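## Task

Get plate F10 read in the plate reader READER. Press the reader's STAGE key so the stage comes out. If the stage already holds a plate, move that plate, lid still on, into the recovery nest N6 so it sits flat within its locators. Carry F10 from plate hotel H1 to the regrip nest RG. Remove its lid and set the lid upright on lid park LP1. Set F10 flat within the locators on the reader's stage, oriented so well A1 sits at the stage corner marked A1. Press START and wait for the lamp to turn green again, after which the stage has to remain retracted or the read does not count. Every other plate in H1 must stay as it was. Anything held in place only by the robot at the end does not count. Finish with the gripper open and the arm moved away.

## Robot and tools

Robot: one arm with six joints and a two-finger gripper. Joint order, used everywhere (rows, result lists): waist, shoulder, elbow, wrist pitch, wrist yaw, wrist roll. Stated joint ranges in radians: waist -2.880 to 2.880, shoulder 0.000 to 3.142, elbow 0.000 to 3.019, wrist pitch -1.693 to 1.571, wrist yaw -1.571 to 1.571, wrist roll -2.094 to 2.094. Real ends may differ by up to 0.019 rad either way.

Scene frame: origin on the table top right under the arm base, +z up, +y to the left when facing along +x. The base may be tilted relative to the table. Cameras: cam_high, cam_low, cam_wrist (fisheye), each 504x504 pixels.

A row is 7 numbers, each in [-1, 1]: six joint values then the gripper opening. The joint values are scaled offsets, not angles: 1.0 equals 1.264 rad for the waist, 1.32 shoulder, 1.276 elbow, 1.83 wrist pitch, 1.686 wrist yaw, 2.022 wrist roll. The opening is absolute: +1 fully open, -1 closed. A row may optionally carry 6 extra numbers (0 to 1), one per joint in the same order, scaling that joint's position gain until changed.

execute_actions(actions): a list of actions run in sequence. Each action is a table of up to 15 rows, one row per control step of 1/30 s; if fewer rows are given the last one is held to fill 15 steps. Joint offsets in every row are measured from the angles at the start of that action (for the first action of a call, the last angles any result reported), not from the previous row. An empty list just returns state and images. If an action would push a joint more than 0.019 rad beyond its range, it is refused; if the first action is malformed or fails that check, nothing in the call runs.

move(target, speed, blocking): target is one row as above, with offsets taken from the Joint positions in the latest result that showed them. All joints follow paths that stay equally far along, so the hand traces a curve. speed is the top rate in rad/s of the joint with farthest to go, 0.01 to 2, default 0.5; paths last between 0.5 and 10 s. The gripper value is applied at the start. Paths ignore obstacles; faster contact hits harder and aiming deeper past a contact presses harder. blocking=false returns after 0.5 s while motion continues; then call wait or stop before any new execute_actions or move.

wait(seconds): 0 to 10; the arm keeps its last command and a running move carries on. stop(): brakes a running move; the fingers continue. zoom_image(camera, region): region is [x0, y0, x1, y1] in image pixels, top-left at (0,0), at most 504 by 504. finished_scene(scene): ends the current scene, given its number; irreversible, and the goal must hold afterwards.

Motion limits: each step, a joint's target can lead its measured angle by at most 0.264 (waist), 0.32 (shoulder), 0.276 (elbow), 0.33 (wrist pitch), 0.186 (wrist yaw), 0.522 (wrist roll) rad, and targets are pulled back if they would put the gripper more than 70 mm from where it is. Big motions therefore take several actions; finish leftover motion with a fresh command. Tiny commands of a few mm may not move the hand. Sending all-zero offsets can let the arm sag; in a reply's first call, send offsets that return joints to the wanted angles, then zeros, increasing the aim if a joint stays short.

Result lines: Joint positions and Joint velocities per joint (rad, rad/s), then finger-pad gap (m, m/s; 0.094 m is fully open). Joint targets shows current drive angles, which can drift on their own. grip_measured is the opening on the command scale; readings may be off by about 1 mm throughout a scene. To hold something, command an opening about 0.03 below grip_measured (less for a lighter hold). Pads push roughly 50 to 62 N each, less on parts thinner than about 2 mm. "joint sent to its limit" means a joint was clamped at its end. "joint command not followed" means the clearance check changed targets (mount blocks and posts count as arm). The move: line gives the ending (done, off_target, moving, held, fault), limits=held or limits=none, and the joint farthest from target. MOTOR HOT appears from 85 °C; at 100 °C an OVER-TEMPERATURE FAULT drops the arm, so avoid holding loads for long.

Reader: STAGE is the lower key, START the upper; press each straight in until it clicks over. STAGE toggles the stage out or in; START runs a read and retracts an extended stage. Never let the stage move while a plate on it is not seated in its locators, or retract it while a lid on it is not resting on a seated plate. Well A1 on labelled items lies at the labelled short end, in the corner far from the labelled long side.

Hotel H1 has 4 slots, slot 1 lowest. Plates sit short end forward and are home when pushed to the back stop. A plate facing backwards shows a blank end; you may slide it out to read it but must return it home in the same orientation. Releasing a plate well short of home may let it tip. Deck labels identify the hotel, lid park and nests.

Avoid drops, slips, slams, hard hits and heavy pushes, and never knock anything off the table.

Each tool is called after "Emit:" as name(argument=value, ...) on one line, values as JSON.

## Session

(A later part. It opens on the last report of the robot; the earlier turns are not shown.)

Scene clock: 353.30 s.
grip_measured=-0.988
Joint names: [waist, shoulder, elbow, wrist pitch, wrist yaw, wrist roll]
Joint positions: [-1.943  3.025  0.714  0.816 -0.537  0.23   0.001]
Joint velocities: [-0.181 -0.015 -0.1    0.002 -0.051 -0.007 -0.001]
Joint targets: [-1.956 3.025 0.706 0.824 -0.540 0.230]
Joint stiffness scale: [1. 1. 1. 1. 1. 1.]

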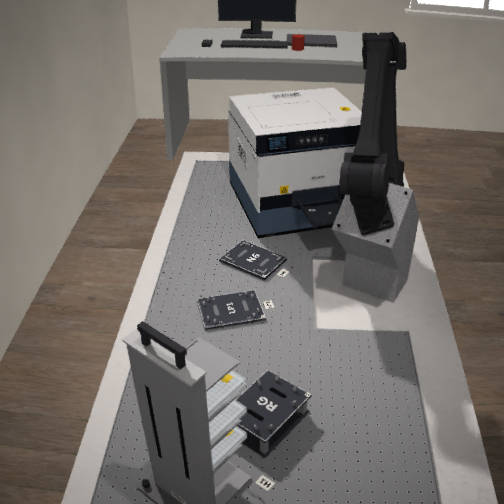

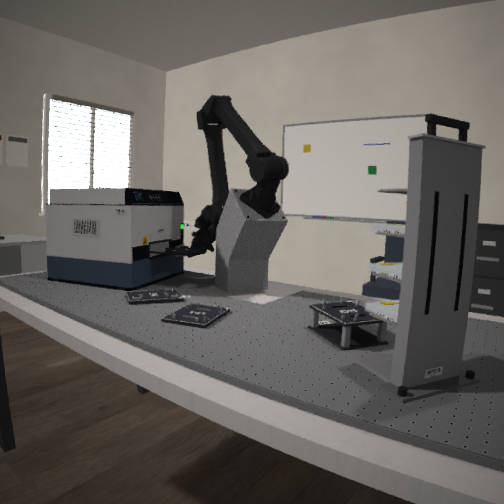

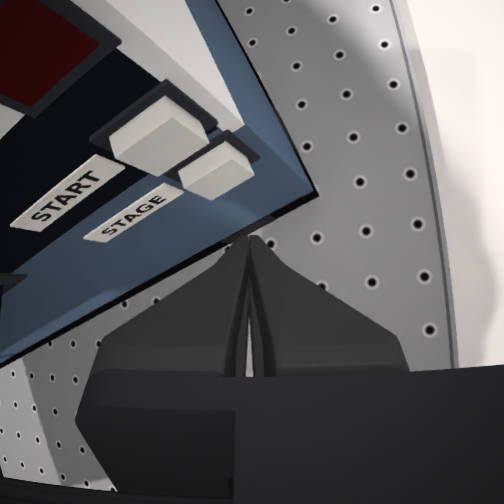

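Emit:
zoom_image(camera="cam_high", region=[200, 350, 330, 480])

Emit:
zoom_image(camera="cam_low", region=[295, 210, 425, 360])

Emit:
zoom_image(camera="cam_high", region=[185, 230, 305, 340])

Region (200, 350, 330, 480) of cam_high's 504x504 image, scaled by 3.877, with more detail than that image has.

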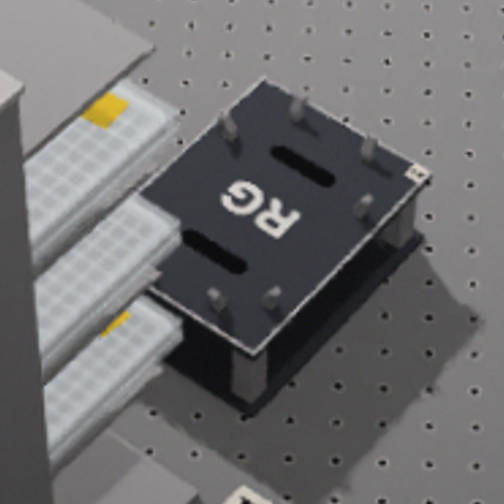

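Region (295, 210, 425, 360) of cam_low's 504x504 image, scaled by 3.360, with more detail than that image has; it fills the left 437 columns of this view, and the rest is white.

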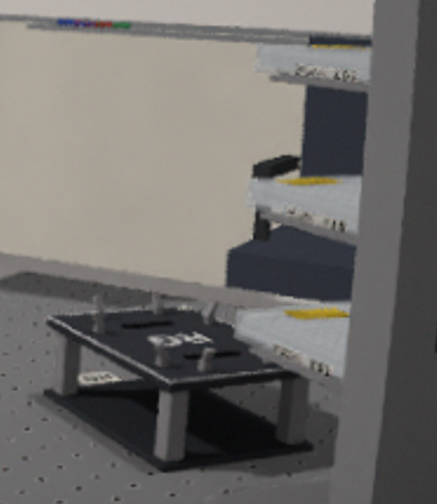

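Region (185, 230, 305, 340) of cam_high's 504x504 image, scaled by 4.200, with more detail than that image has; it fills the top 462 rows of this view, and the rest is white.

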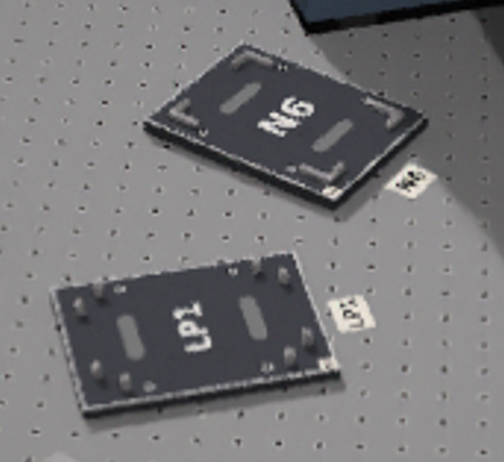

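Emit:
zoom_image(camera="cam_low", region=[366, 258, 406, 288])

Emit:
zoom_image(camera="cam_low", region=[362, 296, 402, 326])

Emit:
zoom_image(camera="cam_low", region=[368, 214, 408, 244])

Region (366, 258, 406, 288) of cam_low's 504x504 image, scaled by 12.600, with more detail than that image has; it fills the top 378 rows of this view, and the rest is white.

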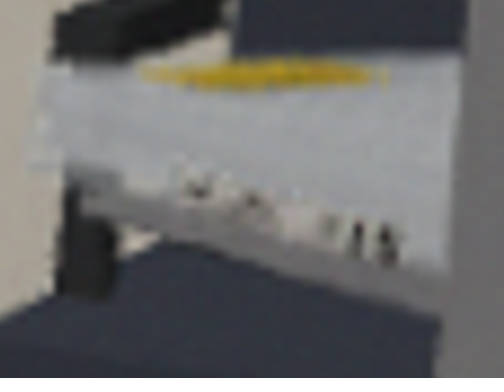

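Region (362, 296, 402, 326) of cam_low's 504x504 image, scaled by 12.600, with more detail than that image has; it fills the top 378 rows of this view, and the rest is white.

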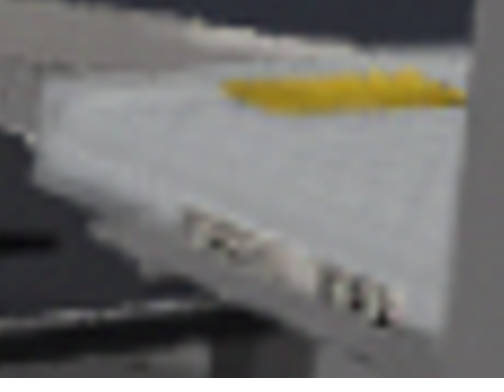

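Region (368, 214, 408, 244) of cam_low's 504x504 image, scaled by 12.600, with more detail than that image has; it fills the top 378 rows of this view, and the rest is white.

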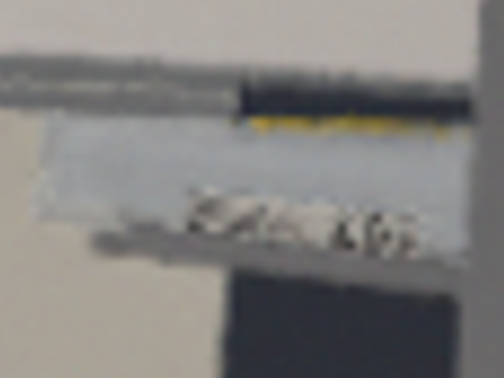

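Emit:
wait(seconds=0)

Scene clock: 473.30 s.
grip_measured=-0.988
Joint names: [waist, shoulder, elbow, wrist pitch, wrist yaw, wrist roll]
Joint positions: [-1.95   3.025  0.709  0.816 -0.537  0.23   0.001]
Joint velocities: [-0.015 -0.005 -0.002 -0.002 -0.051 -0.037  0.   ]
Joint targets: [-1.956 3.025 0.706 0.824 -0.540 0.230]
Joint stiffness scale: [1. 1. 1. 1. 1. 1.]

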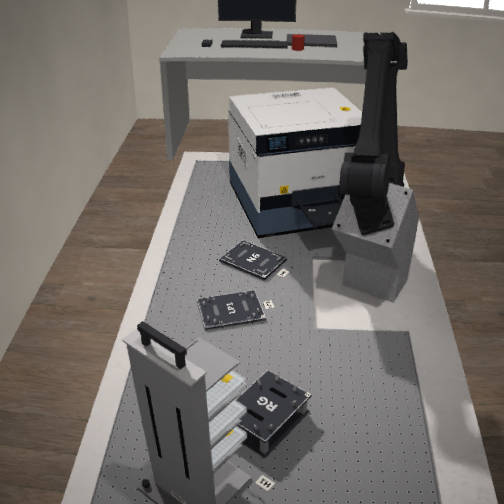

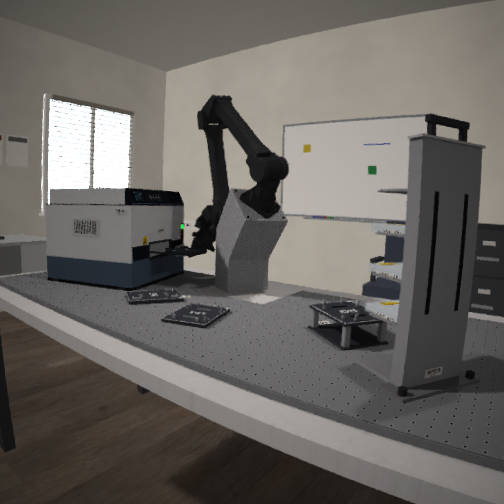

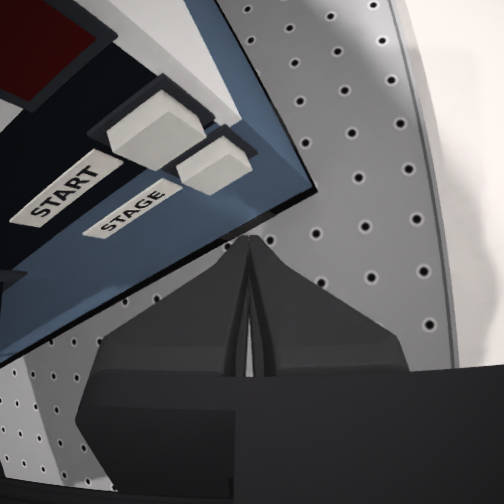

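Emit:
execute_actions(actions=[[[0.00046,-0.00929,-0.00815,-0.00391,0.0001,0,-1],[0.00613,-0.02009,-0.0113,-0.01159,0.00158,0,-1],[0.01229,-0.03108,-0.01544,-0.01673,0.00322,0,-1],[0.01338,-0.03891,-0.02057,-0.02094,0.00356,0,-1],[0.01468,-0.04826,-0.0267,-0.02591,0.00397,0,-1],[0.0162,-0.05912,-0.03382,-0.03165,0.00447,0,-1],[0.01792,-0.0715,-0.04193,-0.03815,0.00505,0,-1],[0.01985,-0.08539,-0.05103,-0.04542,0.00571,0,-1],[0.022,-0.1008,-0.06112,-0.05345,0.00644,0,-1],[0.02436,-0.11773,-0.07221,-0.06225,0.00726,0,-1],[0.02692,-0.13617,-0.08429,-0.07181,0.00815,0,-1],[0.0297,-0.15612,-0.09737,-0.08214,0.00912,0,-1],[0.03269,-0.17759,-0.11143,-0.09324,0.01017,0,-1],[0.03589,-0.20058,-0.12649,-0.10509,0.01131,0,-1],[0.0393,-0.22508,-0.14254,-0.11772,0.01252,0,-1]],
[[0.02217,-0.07779,-0.04323,-0.0424,0.00502,0,-1],[0.03035,-0.10116,-0.05588,-0.05285,0.00656,0,-1],[0.04011,-0.12473,-0.06783,-0.06302,0.00827,0,-1],[0.05146,-0.1485,-0.07908,-0.07289,0.01013,0,-1],[0.06438,-0.17247,-0.08961,-0.08247,0.01216,0,-1],[0.07889,-0.19665,-0.09945,-0.09176,0.01435,0,-1],[0.09498,-0.22103,-0.10857,-0.10076,0.01668,0,-1],[0.11266,-0.2456,-0.117,-0.10946,0.01918,0,-1],[0.13192,-0.27039,-0.12471,-0.11788,0.02183,0,-1],[0.15275,-0.29537,-0.13172,-0.126,0.02465,0,-1],[0.17517,-0.32055,-0.13803,-0.13384,0.02763,0,-1],[0.19918,-0.34594,-0.14363,-0.14138,0.03076,0,-1],[0.22476,-0.37154,-0.14853,-0.14863,0.03405,0,-1],[0.25193,-0.39733,-0.15272,-0.15559,0.0375,0,-1],[0.28068,-0.42332,-0.1562,-0.16225,0.0411,0,-1]],
[[0.08336,-0.08489,-0.01529,-0.0297,0.00929,0,-1],[0.1121,-0.10985,-0.01929,-0.03553,0.0132,0,-1],[0.14142,-0.13456,-0.02319,-0.04099,0.01728,0,-1],[0.17132,-0.15901,-0.02698,-0.04609,0.02152,0,-1],[0.20179,-0.1832,-0.03068,-0.05083,0.02592,0,-1],[0.23285,-0.20715,-0.03428,-0.0552,0.03048,0,-1],[0.26449,-0.23085,-0.03778,-0.0592,0.03519,0,-1],[0.29671,-0.2543,-0.04118,-0.06285,0.04006,0,-1],[0.32951,-0.27748,-0.04448,-0.06613,0.04509,0,-1],[0.36289,-0.30042,-0.04768,-0.06905,0.05027,0,-1],[0.39685,-0.3231,-0.05078,-0.0716,0.05562,0,-1],[0.43139,-0.34554,-0.05378,-0.07378,0.06113,0,-1],[0.4665,-0.36771,-0.05669,-0.0756,0.06679,0,-1],[0.5022,-0.38964,-0.05949,-0.07706,0.07261,0,-1],[0.53848,-0.41131,-0.0622,-0.07815,0.07859,0,-1]],
[[0.10534,-0.07412,-0.00994,-0.00946,0.01335,-0.00324,-1],[0.14094,-0.09433,-0.0119,-0.00456,0.01928,-0.00674,-1],[0.17654,-0.11399,-0.0136,0.00092,0.02521,-0.00972,-1],[0.21214,-0.13308,-0.01501,0.00699,0.03114,-0.01176,-1],[0.24774,-0.15163,-0.01616,0.01363,0.03707,-0.01408,-1],[0.28335,-0.16961,-0.01703,0.01638,0.043,-0.01666,-0.95],[0.31895,-0.18704,-0.01763,0.01969,0.04893,-0.01951,-0.88],[0.35455,-0.20392,-0.01496,0.02359,0.05486,-0.02263,-0.8],[0.39015,-0.22024,-0.01171,0.02807,0.0608,-0.02602,-0.72],[0.42575,-0.236,-0.0082,0.03313,0.06673,-0.02968,-0.64],[0.46135,-0.25121,-0.00442,0.03878,0.07266,-0.03361,-0.56],[0.49695,-0.26587,-0.00036,0.04501,0.07859,-0.03781,-0.48],[0.53255,-0.27996,0.00397,0.05182,0.08452,-0.04227,-0.4],[0.56816,-0.29351,0.00527,0.05921,0.09045,-0.04701,-0.32],[0.60376,-0.30648,0.00684,0.06719,0.09638,-0.05201,-0.24]],
[[0.105,-0.05281,0.02007,0.03326,0.0133,-0.02454,-0.16],[0.1401,-0.06485,0.02163,0.04031,0.01914,-0.02707,-0.08],[0.17504,-0.07638,0.0233,0.04733,0.02494,-0.02933,0],[0.20982,-0.08741,0.02507,0.05433,0.0307,-0.03132,0.08],[0.24444,-0.09792,0.02693,0.06132,0.03642,-0.03305,0.16],[0.27892,-0.10794,0.0289,0.06828,0.0421,-0.0345,0.24],[0.31322,-0.11745,0.03096,0.07523,0.04774,-0.03568,0.32],[0.34737,-0.12645,0.03313,0.08217,0.05334,-0.0366,0.4],[0.38136,-0.13495,0.03539,0.08907,0.05891,-0.0369,0.48],[0.4152,-0.14295,0.03775,0.09598,0.06444,-0.0369,0.56],[0.44887,-0.15044,0.04022,0.10285,0.06992,-0.0369,0.64],[0.48239,-0.15742,0.04278,0.1097,0.07536,-0.0369,0.72],[0.51574,-0.16391,0.04543,0.11655,0.08077,-0.0365,0.8],[0.54895,-0.16988,0.0482,0.12337,0.08613,-0.036,0.88],[0.582,-0.17535,0.05105,0.13016,0.09146,-0.0355,0.95]],
[[0.09669,-0.03356,0.02458,0.03175,0.01204,-0.004,1],[0.12654,-0.0387,0.02843,0.03755,0.01695,-0.003,1],[0.15532,-0.04356,0.03262,0.04305,0.02167,-0.002,1],[0.18304,-0.04813,0.03717,0.04826,0.02621,-0.002,1],[0.2097,-0.05242,0.04207,0.05317,0.03056,-0.002,1],[0.23529,-0.05641,0.0473,0.05779,0.03473,-0.002,1],[0.25981,-0.06013,0.05289,0.06212,0.03872,-0.002,1],[0.28326,-0.06355,0.05883,0.06615,0.04251,-0.002,1],[0.30566,-0.06668,0.06512,0.06988,0.04612,-0.002,1],[0.32699,-0.06953,0.07175,0.07331,0.04954,-0.002,1],[0.34725,-0.07208,0.07874,0.07646,0.05278,-0.002,1],[0.36644,-0.07435,0.08607,0.0793,0.05583,-0.002,1],[0.38457,-0.07633,0.09375,0.08185,0.0587,-0.002,1],[0.40164,-0.07803,0.10178,0.08411,0.06138,-0.002,1],[0.41764,-0.07943,0.11015,0.08607,0.06387,-0.002,1]],
[[0.05383,-0.0224,0.03663,0.01881,0.00704,-0.002,1],[0.06744,-0.02377,0.04291,0.02066,0.0092,-0.002,1],[0.07989,-0.02503,0.04867,0.02234,0.01119,-0.002,1],[0.09119,-0.02617,0.05389,0.02386,0.01301,-0.002,1],[0.10134,-0.0272,0.05858,0.02522,0.01466,-0.002,1],[0.11035,-0.02811,0.06274,0.02643,0.01614,-0.002,1],[0.1182,-0.0289,0.06637,0.02747,0.01745,-0.002,1],[0.1249,-0.02958,0.06947,0.02835,0.01858,-0.002,1],[0.1303,-0.03014,0.07204,0.02907,0.01955,-0.002,1],[0.1345,-0.03059,0.07407,0.02963,0.02035,-0.002,1],[0.1376,-0.03091,0.07558,0.03003,0.02098,-0.002,1],[0.13885,-0.03107,0.07628,0.03003,0.02144,-0.002,1],[0.13885,-0.03107,0.07628,0.03003,0.02173,-0.002,1],[0.13885,-0.03107,0.07628,0.03003,0.0218,-0.002,1],[0.13885,-0.03107,0.07628,0.03003,0.0218,-0.002,1]]])

Emit:
wait(seconds=0)

Scene clock: 570.87 s.
grip_measured=+1.000
Joint names: [waist, shoulder, elbow, wrist pitch, wrist yaw, wrist roll]
Joint positions: [0.945 1.171 0.545 0.706 0.087 0.109 0.094]
Joint velocities: [ 0.005 -0.005 -0.007  0.002  0.037  0.007  0.   ]
Joint targets: [0.952 1.153 0.565 0.735 0.092 0.105]
Joint stiffness scale: [1. 1. 1. 1. 1. 1.]

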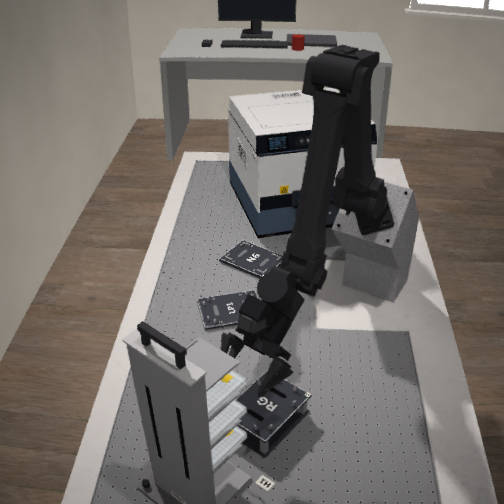

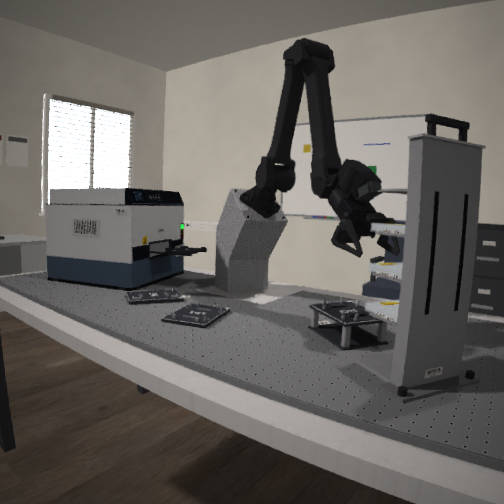

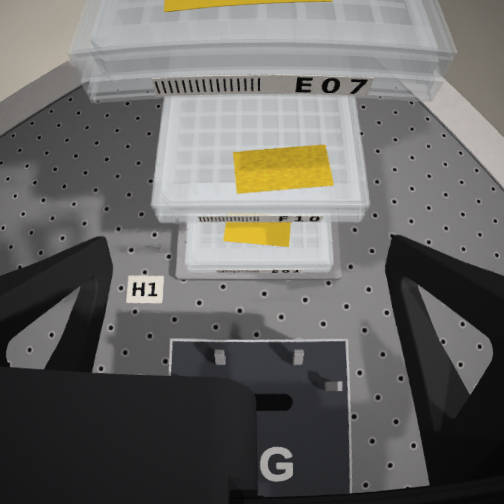

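Scene clock: 570.87 s.
grip_measured=+1.000
Joint names: [waist, shoulder, elbow, wrist pitch, wrist yaw, wrist roll]
Joint positions: [0.945 1.171 0.545 0.706 0.087 0.109 0.094]
Joint velocities: [ 0.005 -0.005 -0.007  0.002  0.037  0.007  0.   ]
Joint targets: [0.952 1.153 0.565 0.735 0.092 0.105]
Joint stiffness scale: [1. 1. 1. 1. 1. 1.]

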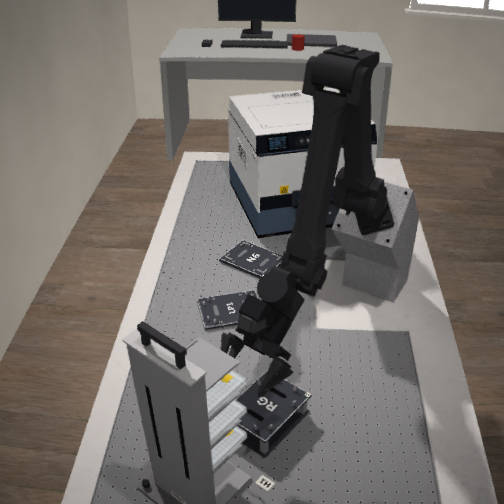

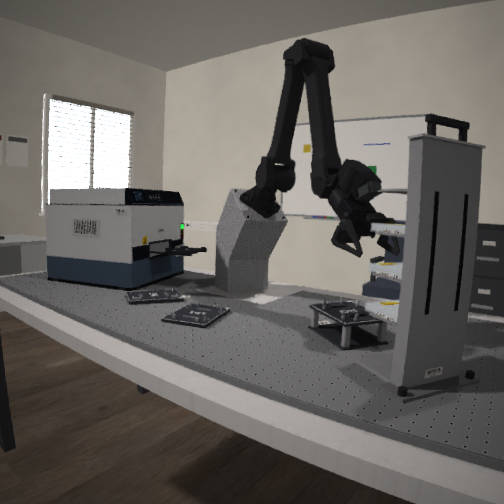

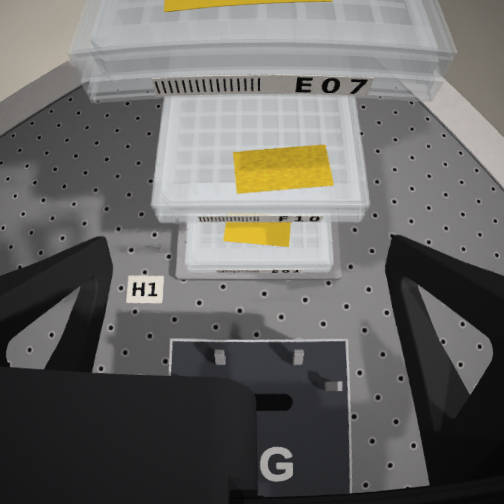

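Emit:
zoom_image(camera="cam_wrist", region=[140, 180, 266, 290])

Emit:
zoom_image(camera="cam_wrist", region=[260, 180, 386, 290])

Emit:
zoom_image(camera="cam_wrist", region=[60, 20, 200, 120])

Emit:
zoom_image(camera="cam_wrist", region=[330, 20, 470, 120])

Region (140, 180, 266, 290) of cam_wrist's 504x504 image, scaled by 4.000, with more detail than that image has; it fills the top 440 rows of this view, and the rest is white.

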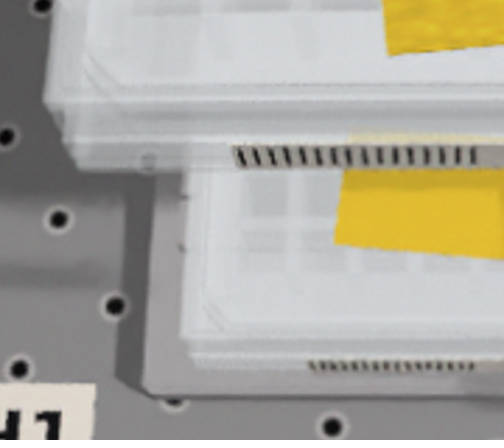

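Region (260, 180, 386, 290) of cam_wrist's 504x504 image, scaled by 4.000, with more detail than that image has; it fills the top 440 rows of this view, and the rest is white.

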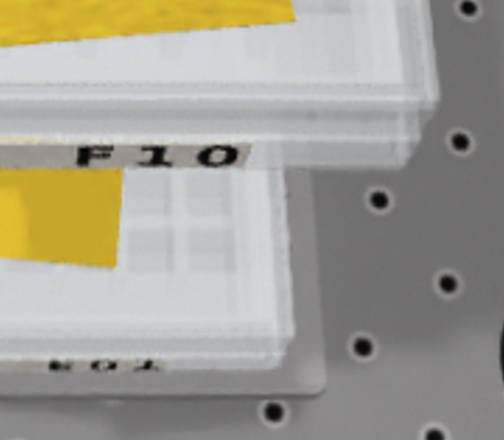

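Region (60, 20, 200, 120) of cam_wrist's 504x504 image, scaled by 3.600, with more detail than that image has; it fills the top 360 rows of this view, and the rest is white.

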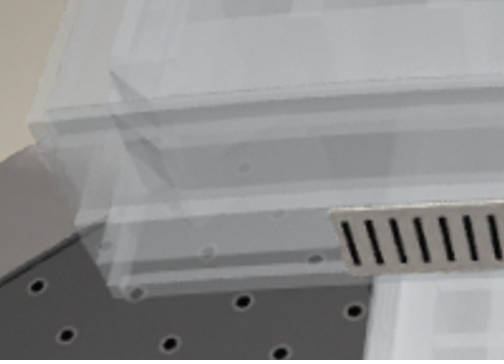

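Region (330, 20, 470, 120) of cam_wrist's 504x504 image, scaled by 3.600, with more detail than that image has; it fills the top 360 rows of this view, and the rest is white.

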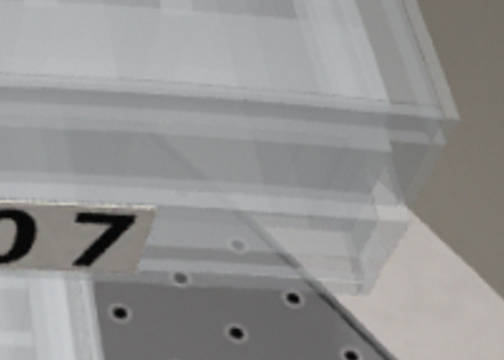

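Emit:
zoom_image(camera="cam_wrist", region=[155, 320, 265, 400])

Emit:
zoom_image(camera="cam_wrist", region=[255, 320, 375, 500])

Emit:
zoom_image(camera="cam_low", region=[310, 150, 430, 290])

Region (155, 320, 265, 400) of cam_wrist's 504x504 image, scaled by 4.582, with more detail than that image has; it fills the top 367 rows of this view, and the rest is white.

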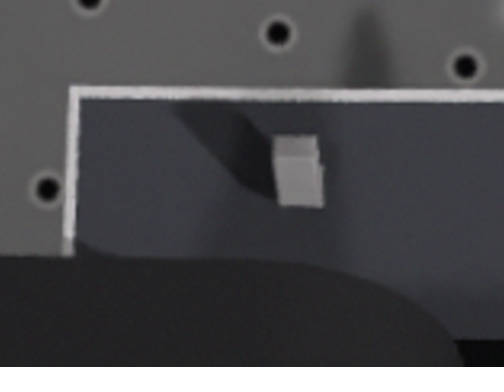

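Region (255, 320, 375, 500) of cam_wrist's 504x504 image, scaled by 2.800, with more detail than that image has.

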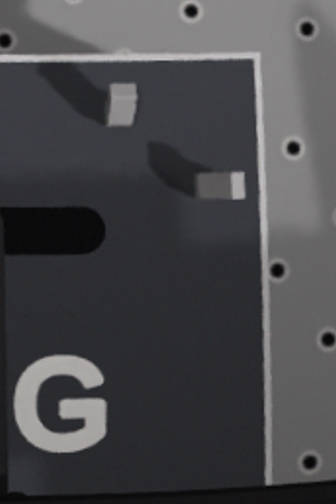

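Region (310, 150, 430, 290) of cam_low's 504x504 image, scaled by 3.600, with more detail than that image has; it fills the left 432 columns of this view, and the rest is white.

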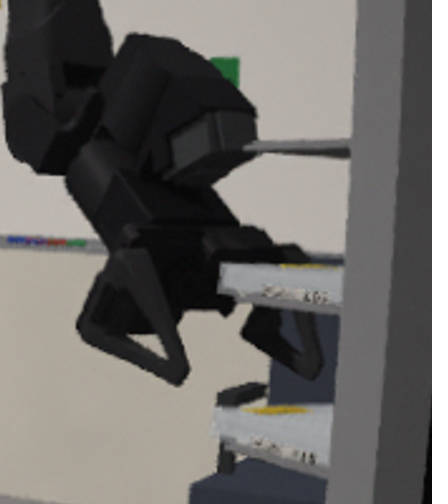

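Emit:
execute_actions(actions=[[[0,-0.003,0.0149,0.0082,0.0012,-0.002,1],[-0.0055,0.0091,0.0149,0,-0.0012,-0.003,1],[-0.00981,0.01979,0.01655,-0.00825,-0.00276,-0.004,1],[-0.01072,0.02231,0.02146,-0.01162,-0.00304,-0.005,1],[-0.01217,0.02633,0.02931,-0.01701,-0.00347,-0.0055,1],[-0.01403,0.03164,0.03967,-0.02412,-0.00405,-0.006,1],[-0.01614,0.03791,0.05191,-0.03253,-0.00474,-0.0063,1],[-0.01835,0.04479,0.06534,-0.04175,-0.00549,-0.0067,1],[-0.02047,0.05188,0.07918,-0.05125,-0.00626,-0.0067,1],[-0.02232,0.05876,0.0926,-0.06047,-0.00701,-0.0067,1],[-0.02377,0.06503,0.1046,-0.06888,-0.00769,-0.0067,1],[-0.02468,0.07034,0.1147,-0.076,-0.00827,-0.0067,1],[-0.025,0.07436,0.1218,-0.08139,-0.00871,-0.0067,1],[-0.025,0.07687,0.126,-0.08476,-0.00898,-0.0067,1],[-0.025,0.07773,0.1273,-0.0859,-0.00907,-0.0067,1]]])

Scene clock: 691.37 s.
grip_measured=+1.000
Joint names: [waist, shoulder, elbow, wrist pitch, wrist yaw, wrist roll]
Joint positions: [0.923 1.244 0.683 0.584 0.076 0.106 0.094]
Joint velocities: [-0.034  0.142  0.247 -0.178 -0.022  0.022  0.   ]
Joint targets: [0.913 1.274 0.708 0.549 0.071 0.095]
Joint stiffness scale: [1. 1. 1. 1. 1. 1.]

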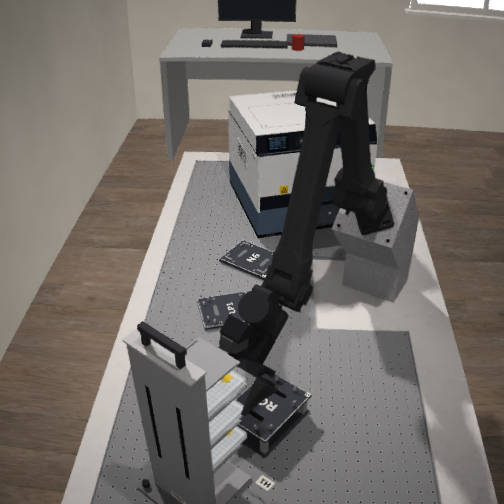

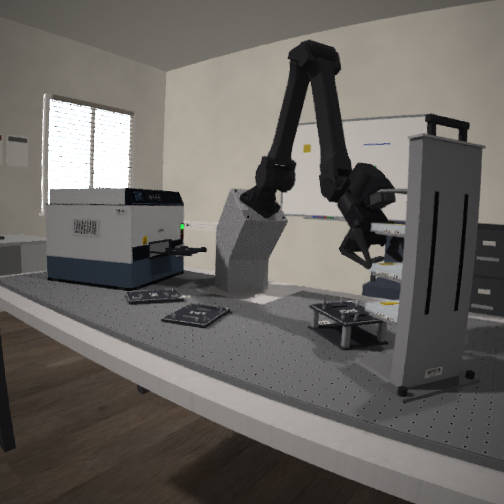

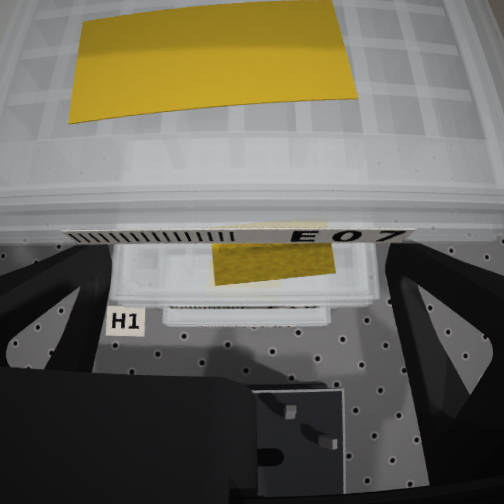

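Emit:
wait(seconds=0)

Emit:
zoom_image(camera="cam_low", region=[335, 230, 405, 290])

Emit:
zoom_image(camera="cam_wrist", region=[80, 230, 200, 340])

Emit:
zoom_image(camera="cam_wrist", region=[300, 230, 420, 340])

Scene clock: 694.23 s.
grip_measured=+1.000
Joint names: [waist, shoulder, elbow, wrist pitch, wrist yaw, wrist roll]
Joint positions: [0.922 1.249 0.691 0.571 0.076 0.106 0.094]
Joint velocities: [-0.005  0.005  0.007 -0.002 -0.051 -0.022  0.   ]
Joint targets: [0.913 1.274 0.708 0.549 0.071 0.095]
Joint stiffness scale: [1. 1. 1. 1. 1. 1.]

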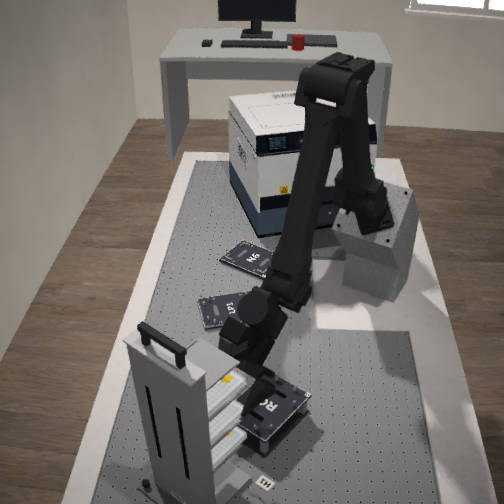

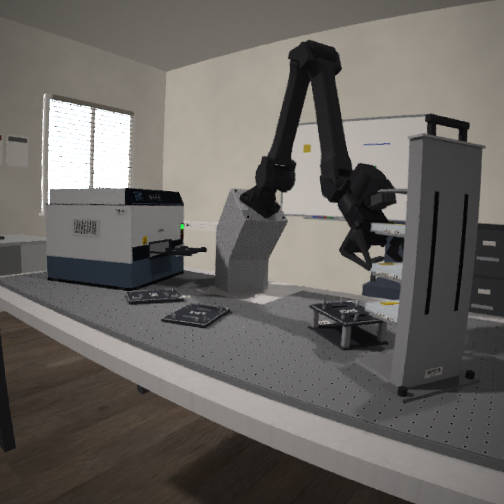

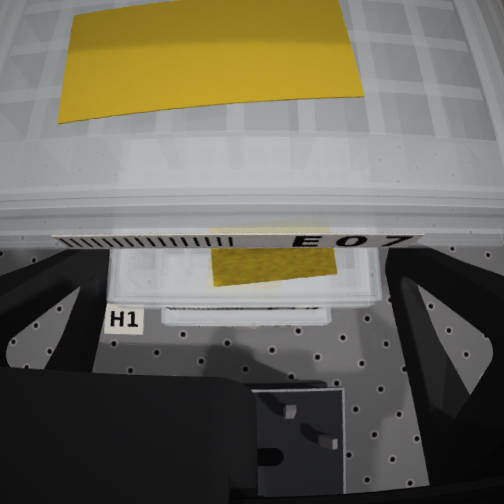

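Region (335, 230, 405, 290) of cam_low's 504x504 image, scaled by 7.200, with more detail than that image has; it fills the top 432 rows of this view, and the rest is white.

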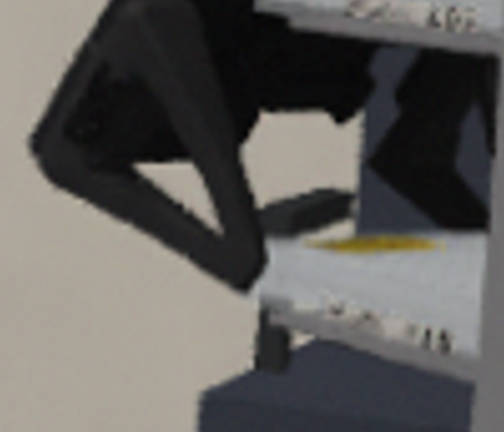

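Region (80, 230, 200, 340) of cam_wrist's 504x504 image, scaled by 4.200, with more detail than that image has; it fills the top 462 rows of this view, and the rest is white.

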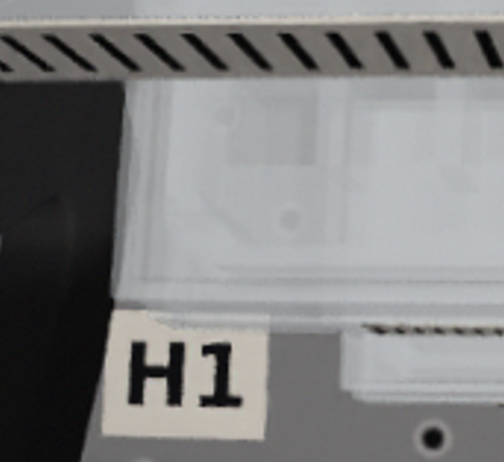

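Region (300, 230, 420, 340) of cam_wrist's 504x504 image, scaled by 4.200, with more detail than that image has; it fills the top 462 rows of this view, and the rest is white.

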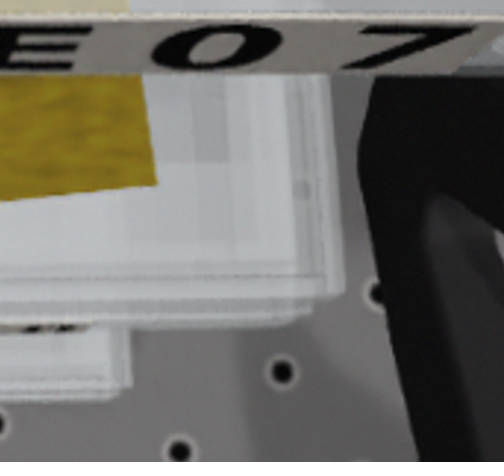

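Emit:
execute_actions(actions=[[[-0.0032,0.0152,0.0118,-0.0123,-0.002,-0.004,1],[0.0016,0.0114,0.0094,-0.0127,-0.001,-0.002,1],[0.0055,0.0076,0.007,-0.0131,0,0,1],[0.0079,0.0045,0.007,-0.0135,0,0,0.98],[0.0095,0.003,0.007,-0.0139,0,0,0.96],[0.0107,0.003,0.007,-0.0142,0,0,0.94],[0.0115,0.003,0.007,-0.0142,0,0,0.92],[0.0119,0.003,0.007,-0.0142,0,0,0.9],[0.0119,0.003,0.007,-0.01,0,0,0.875],[0.0119,0.003,0.007,-0.006,0,0,0.85],[0.0103,0.003,0.007,-0.003,0,0,0.825],[0.0079,0.003,0.007,0,0,0,0.8],[0.0063,0.003,0.007,0,0,0,0.78],[0.0047,0.003,0.007,0,0,0,0.76],[0.0047,0.003,0.007,0,0,0,0.75]]])

Scene clock: 719.93 s.
grip_measured=+0.791
Joint names: [waist, shoulder, elbow, wrist pitch, wrist yaw, wrist roll]
Joint positions: [0.925 1.249 0.691 0.567 0.076 0.106 0.084]
Joint velocities: [-0.005 -0.005 -0.017 -0.002 -0.022  0.066 -0.   ]
Joint targets: [0.929 1.253 0.700 0.571 0.076 0.106]
Joint stiffness scale: [1. 1. 1. 1. 1. 1.]

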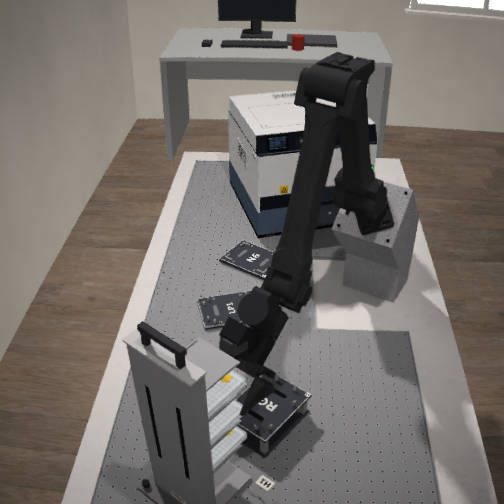

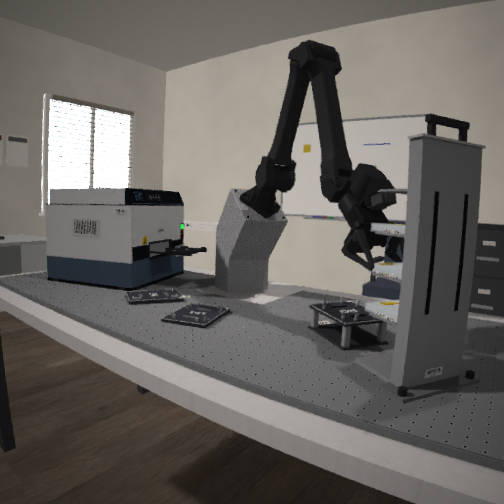

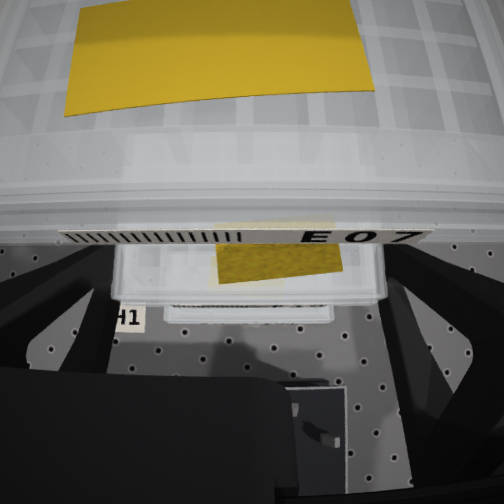

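Emit:
execute_actions(actions=[[[0.00491,-0.00691,0.003,0.00383,0.00065,0,0.76],[0.00657,-0.01486,-0.00245,0.00601,0.0013,0,0.76],[0.00831,-0.021,-0.00766,0.0082,0.00231,0,0.76],[0.01013,-0.02375,-0.0103,0.01038,0.00302,0,0.76],[0.01044,-0.02683,-0.01354,0.01202,0.00314,0,0.76],[0.01076,-0.03015,-0.01741,0.01366,0.00338,0,0.76],[0.01123,-0.03367,-0.02194,0.01475,0.00368,0,0.76],[0.01179,-0.0372,-0.02727,0.01615,0.00403,0,0.76],[0.01258,-0.04055,-0.03357,0.01839,0.00445,0,0.76],[0.01337,-0.04373,-0.04082,0.02141,0.00504,0,0.76],[0.0144,-0.04683,-0.04898,0.02508,0.00569,0,0.76],[0.01543,-0.04989,-0.05796,0.02932,0.00641,0,0.76],[0.01669,-0.05301,-0.06773,0.03404,0.00724,0,0.76],[0.01796,-0.05625,-0.07819,0.03912,0.00819,0,0.76],[0.01946,-0.05968,-0.08929,0.04448,0.00919,0,0.76]],
[[0.01337,-0.02371,-0.03305,0.03072,0.00457,0,0.76],[0.01503,-0.02762,-0.04513,0.03634,0.00575,0,0.76],[0.01677,-0.03168,-0.0575,0.04209,0.007,0,0.76],[0.01859,-0.03579,-0.07009,0.04794,0.0083,0,0.76],[0.02049,-0.03984,-0.0828,0.05392,0.00967,0,0.76],[0.02247,-0.04376,-0.09553,0.06001,0.01109,0,0.76],[0.02445,-0.04742,-0.10819,0.06623,0.01257,0,0.76],[0.02658,-0.05103,-0.12078,0.07239,0.01412,0,0.76],[0.0288,-0.05472,-0.13333,0.07845,0.01572,0,0.76],[0.03101,-0.05826,-0.14582,0.08465,0.01732,0,0.76],[0.03323,-0.06122,-0.15815,0.09123,0.01898,0,0.76],[0.03552,-0.05637,-0.17024,0.09845,0.0207,0,0.76],[0.03782,-0.04785,-0.18201,0.10655,0.02242,0,0.76],[0.04011,-0.03749,-0.19338,0.11574,0.02414,0,0.76],[0.04233,-0.02554,-0.20416,0.12633,0.0258,0,0.76]],
[[0.01535,0.02934,-0.03224,0.0465,0.00563,0,0.76],[0.01741,0.03811,-0.04145,0.05964,0.0073,0,0.76],[0.01946,0.04914,-0.04984,0.07376,0.00884,0,0.76],[0.02128,0.06214,-0.05739,0.08867,0.01032,0,0.76],[0.0231,0.07686,-0.0649,0.10416,0.01168,0,0.76],[0.02476,0.09302,-0.07077,0.12005,0.01305,0,0.76],[0.02634,0.11038,-0.07579,0.13614,0.01429,0,0.76],[0.02777,0.12892,-0.08,0.15255,0.01542,0,0.76],[0.02911,0.14873,-0.08422,0.16938,0.01649,0,0.76],[0.0303,0.16961,-0.08693,0.18638,0.0175,0,0.76],[0.03141,0.19123,-0.08889,0.20332,0.01839,0,0.76],[0.03228,0.21323,-0.08699,0.21996,0.01916,0,0.76],[0.03307,0.2353,-0.08279,0.23604,0.01987,0,0.76],[0.0337,0.25709,-0.07786,0.25133,0.0204,0,0.76],[0.03418,0.27826,-0.07298,0.26559,0.02088,0,0.76]],
[[0.0107,0.07325,0.01466,0.05782,0.0034,0,0.76],[0.0108,0.09207,0.01683,0.06943,0.0036,0,0.76],[0.0108,0.10945,0.01941,0.07974,0.0037,0,0.76],[0.009,0.12536,0.02229,0.08881,0.003,0,0.76],[0.007,0.1398,0.02535,0.09669,0.002,0,0.76],[0.005,0.1527,0.0285,0.10343,0.001,0,0.76],[0.004,0.16407,0.03161,0.1091,0.001,0,0.76],[0.003,0.17385,0.03459,0.11374,0.001,0,0.76],[0.002,0.18202,0.03732,0.11742,0.001,0,0.76],[0.002,0.18856,0.03969,0.12017,0.001,0,0.76],[0.002,0.19343,0.04159,0.12208,0.001,0,0.76],[0.002,0.19661,0.04292,0.12319,0.001,0,0.76],[0.002,0.19806,0.04355,0.12354,0.001,0,0.76],[0.002,0.19835,0.04368,0.12354,0.001,0,0.76],[0.002,0.19835,0.04368,0.12354,0.001,0,0.76]]])

Scene clock: 841.93 s.
grip_measured=+0.791
Joint names: [waist, shoulder, elbow, wrist pitch, wrist yaw, wrist roll]
Joint positions: [1.004 1.692 0.315 1.354 0.153 0.106 0.084]
Joint velocities: [-0.005  0.005  0.012  0.027 -0.007 -0.081 -0.001]
Joint targets: [1.004 1.710 0.321 1.392 0.153 0.106]
Joint stiffness scale: [1. 1. 1. 1. 1. 1.]

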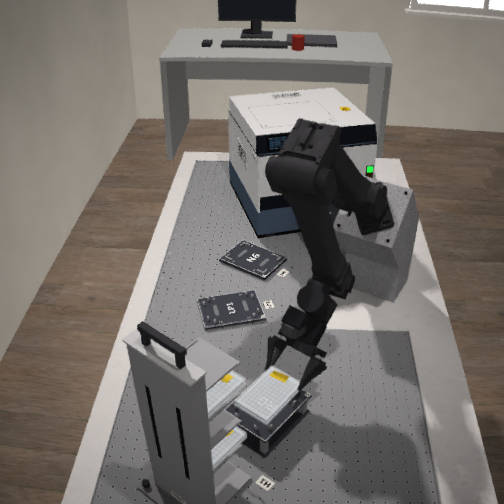

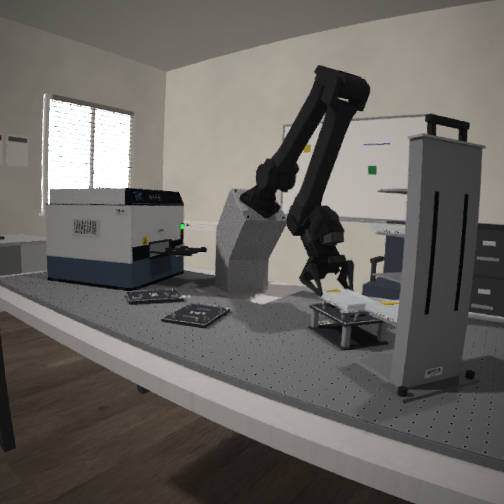

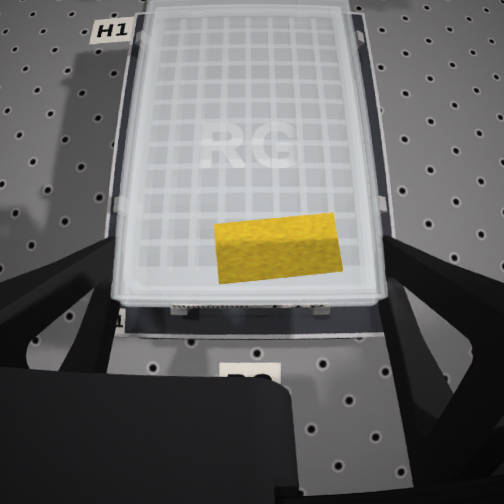

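Emit:
wait(seconds=0)

Emit:
zoom_image(camera="cam_low", region=[295, 265, 415, 345])

Emit:
zoom_image(camera="cam_wrist", region=[95, 180, 255, 345])

Emit:
zoom_image(camera="cam_wrist", region=[250, 180, 410, 345])

Emit:
zoom_image(camera="cam_wrist", region=[110, 0, 390, 90])

Scene clock: 847.97 s.
grip_measured=+0.791
Joint names: [waist, shoulder, elbow, wrist pitch, wrist yaw, wrist roll]
Joint positions: [1.004 1.692 0.315 1.358 0.153 0.106 0.084]
Joint velocities: [-0.005 -0.005 -0.012 -0.017  0.022  0.022  0.001]
Joint targets: [1.004 1.710 0.321 1.392 0.153 0.106]
Joint stiffness scale: [1. 1. 1. 1. 1. 1.]

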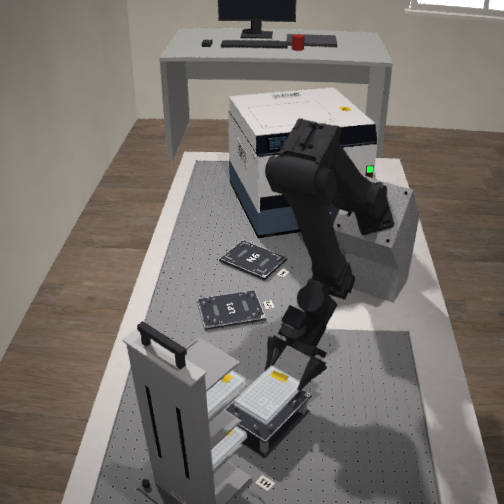

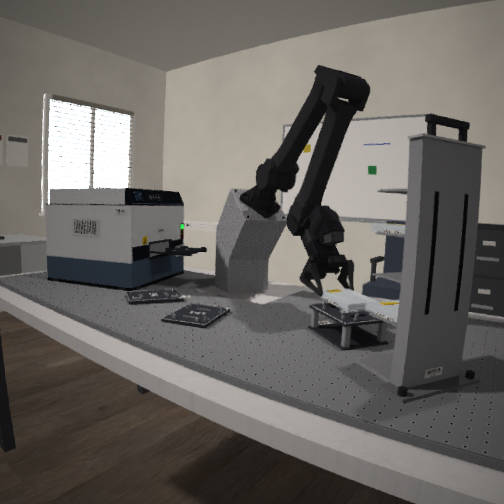

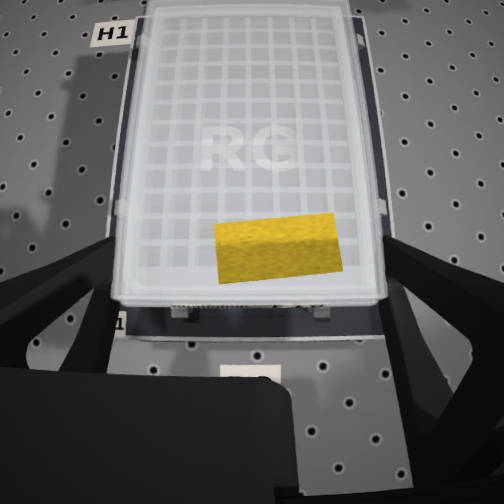

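Region (295, 265, 415, 345) of cam_low's 504x504 image, scaled by 4.200, with more detail than that image has.

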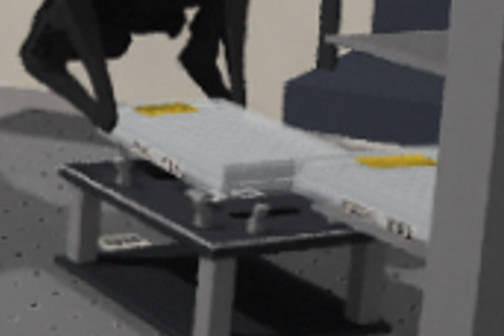

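Region (95, 180, 255, 345) of cam_wrist's 504x504 image, scaled by 3.055, with more detail than that image has; it fills the left 489 columns of this view, and the rest is white.

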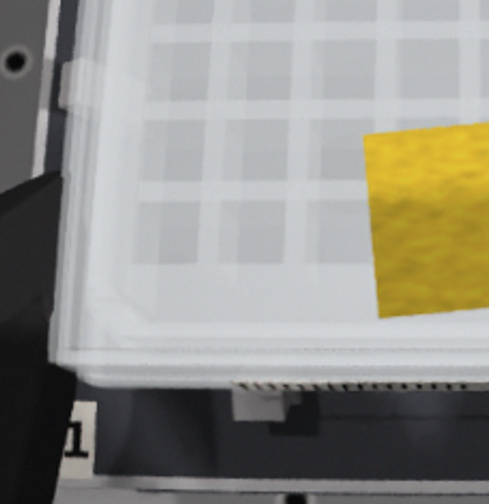

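Region (250, 180, 410, 345) of cam_wrist's 504x504 image, scaled by 3.055, with more detail than that image has; it fills the left 489 columns of this view, and the rest is white.

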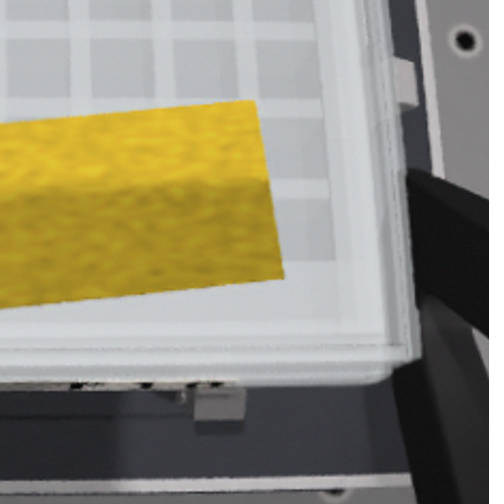

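Region (110, 0, 390, 90) of cam_wrist's 504x504 image, scaled by 1.800, with more detail than that image has; it fills the top 162 rows of this view, and the rest is white.

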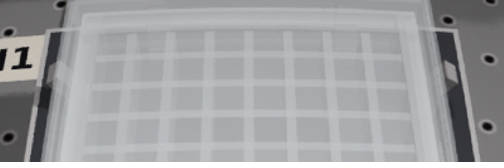

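Emit:
zoom_image(camera="cam_wrist", region=[120, 0, 200, 70])

Emit:
zoom_image(camera="cam_wrist", region=[300, 0, 380, 70])

Region (120, 0, 200, 70) of cam_wrist's 504x504 image, scaled by 6.300, with more detail than that image has; it fills the top 441 rows of this view, and the rest is white.

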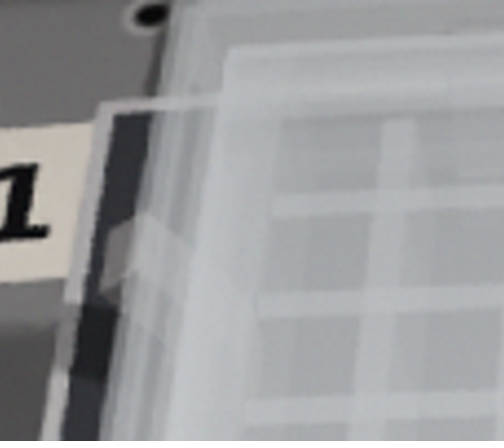

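Region (300, 0, 380, 70) of cam_wrist's 504x504 image, scaled by 6.300, with more detail than that image has; it fills the top 441 rows of this view, and the rest is white.

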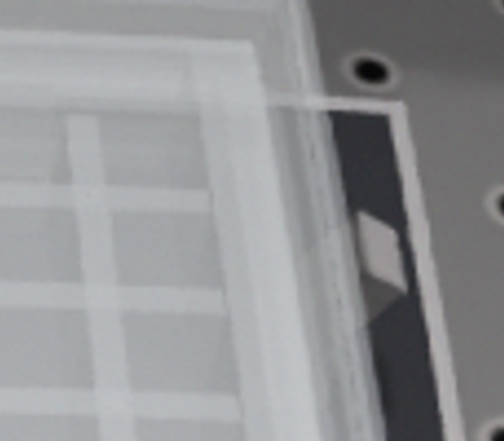

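Emit:
execute_actions(actions=[])

Scene clock: 895.40 s.
grip_measured=+0.791
Joint names: [waist, shoulder, elbow, wrist pitch, wrist yaw, wrist roll]
Joint positions: [1.004 1.692 0.315 1.358 0.153 0.106 0.084]
Joint velocities: [-0.015 -0.015 -0.002 -0.002 -0.066 -0.007  0.   ]
Joint targets: [1.004 1.710 0.321 1.392 0.153 0.106]
Joint stiffness scale: [1. 1. 1. 1. 1. 1.]

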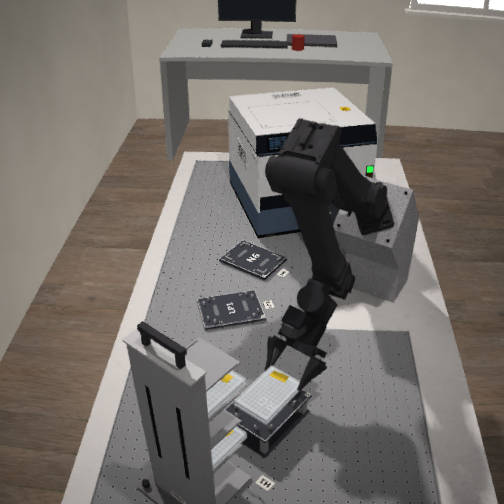

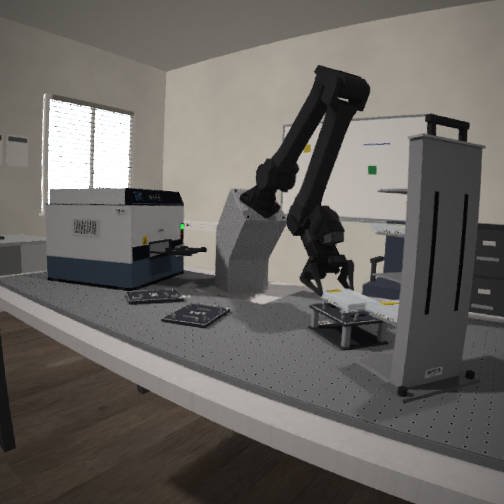

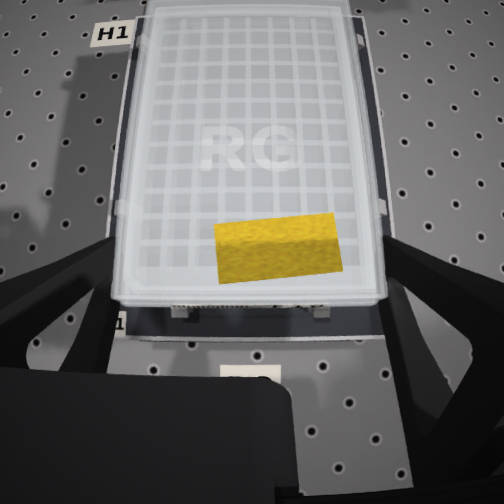

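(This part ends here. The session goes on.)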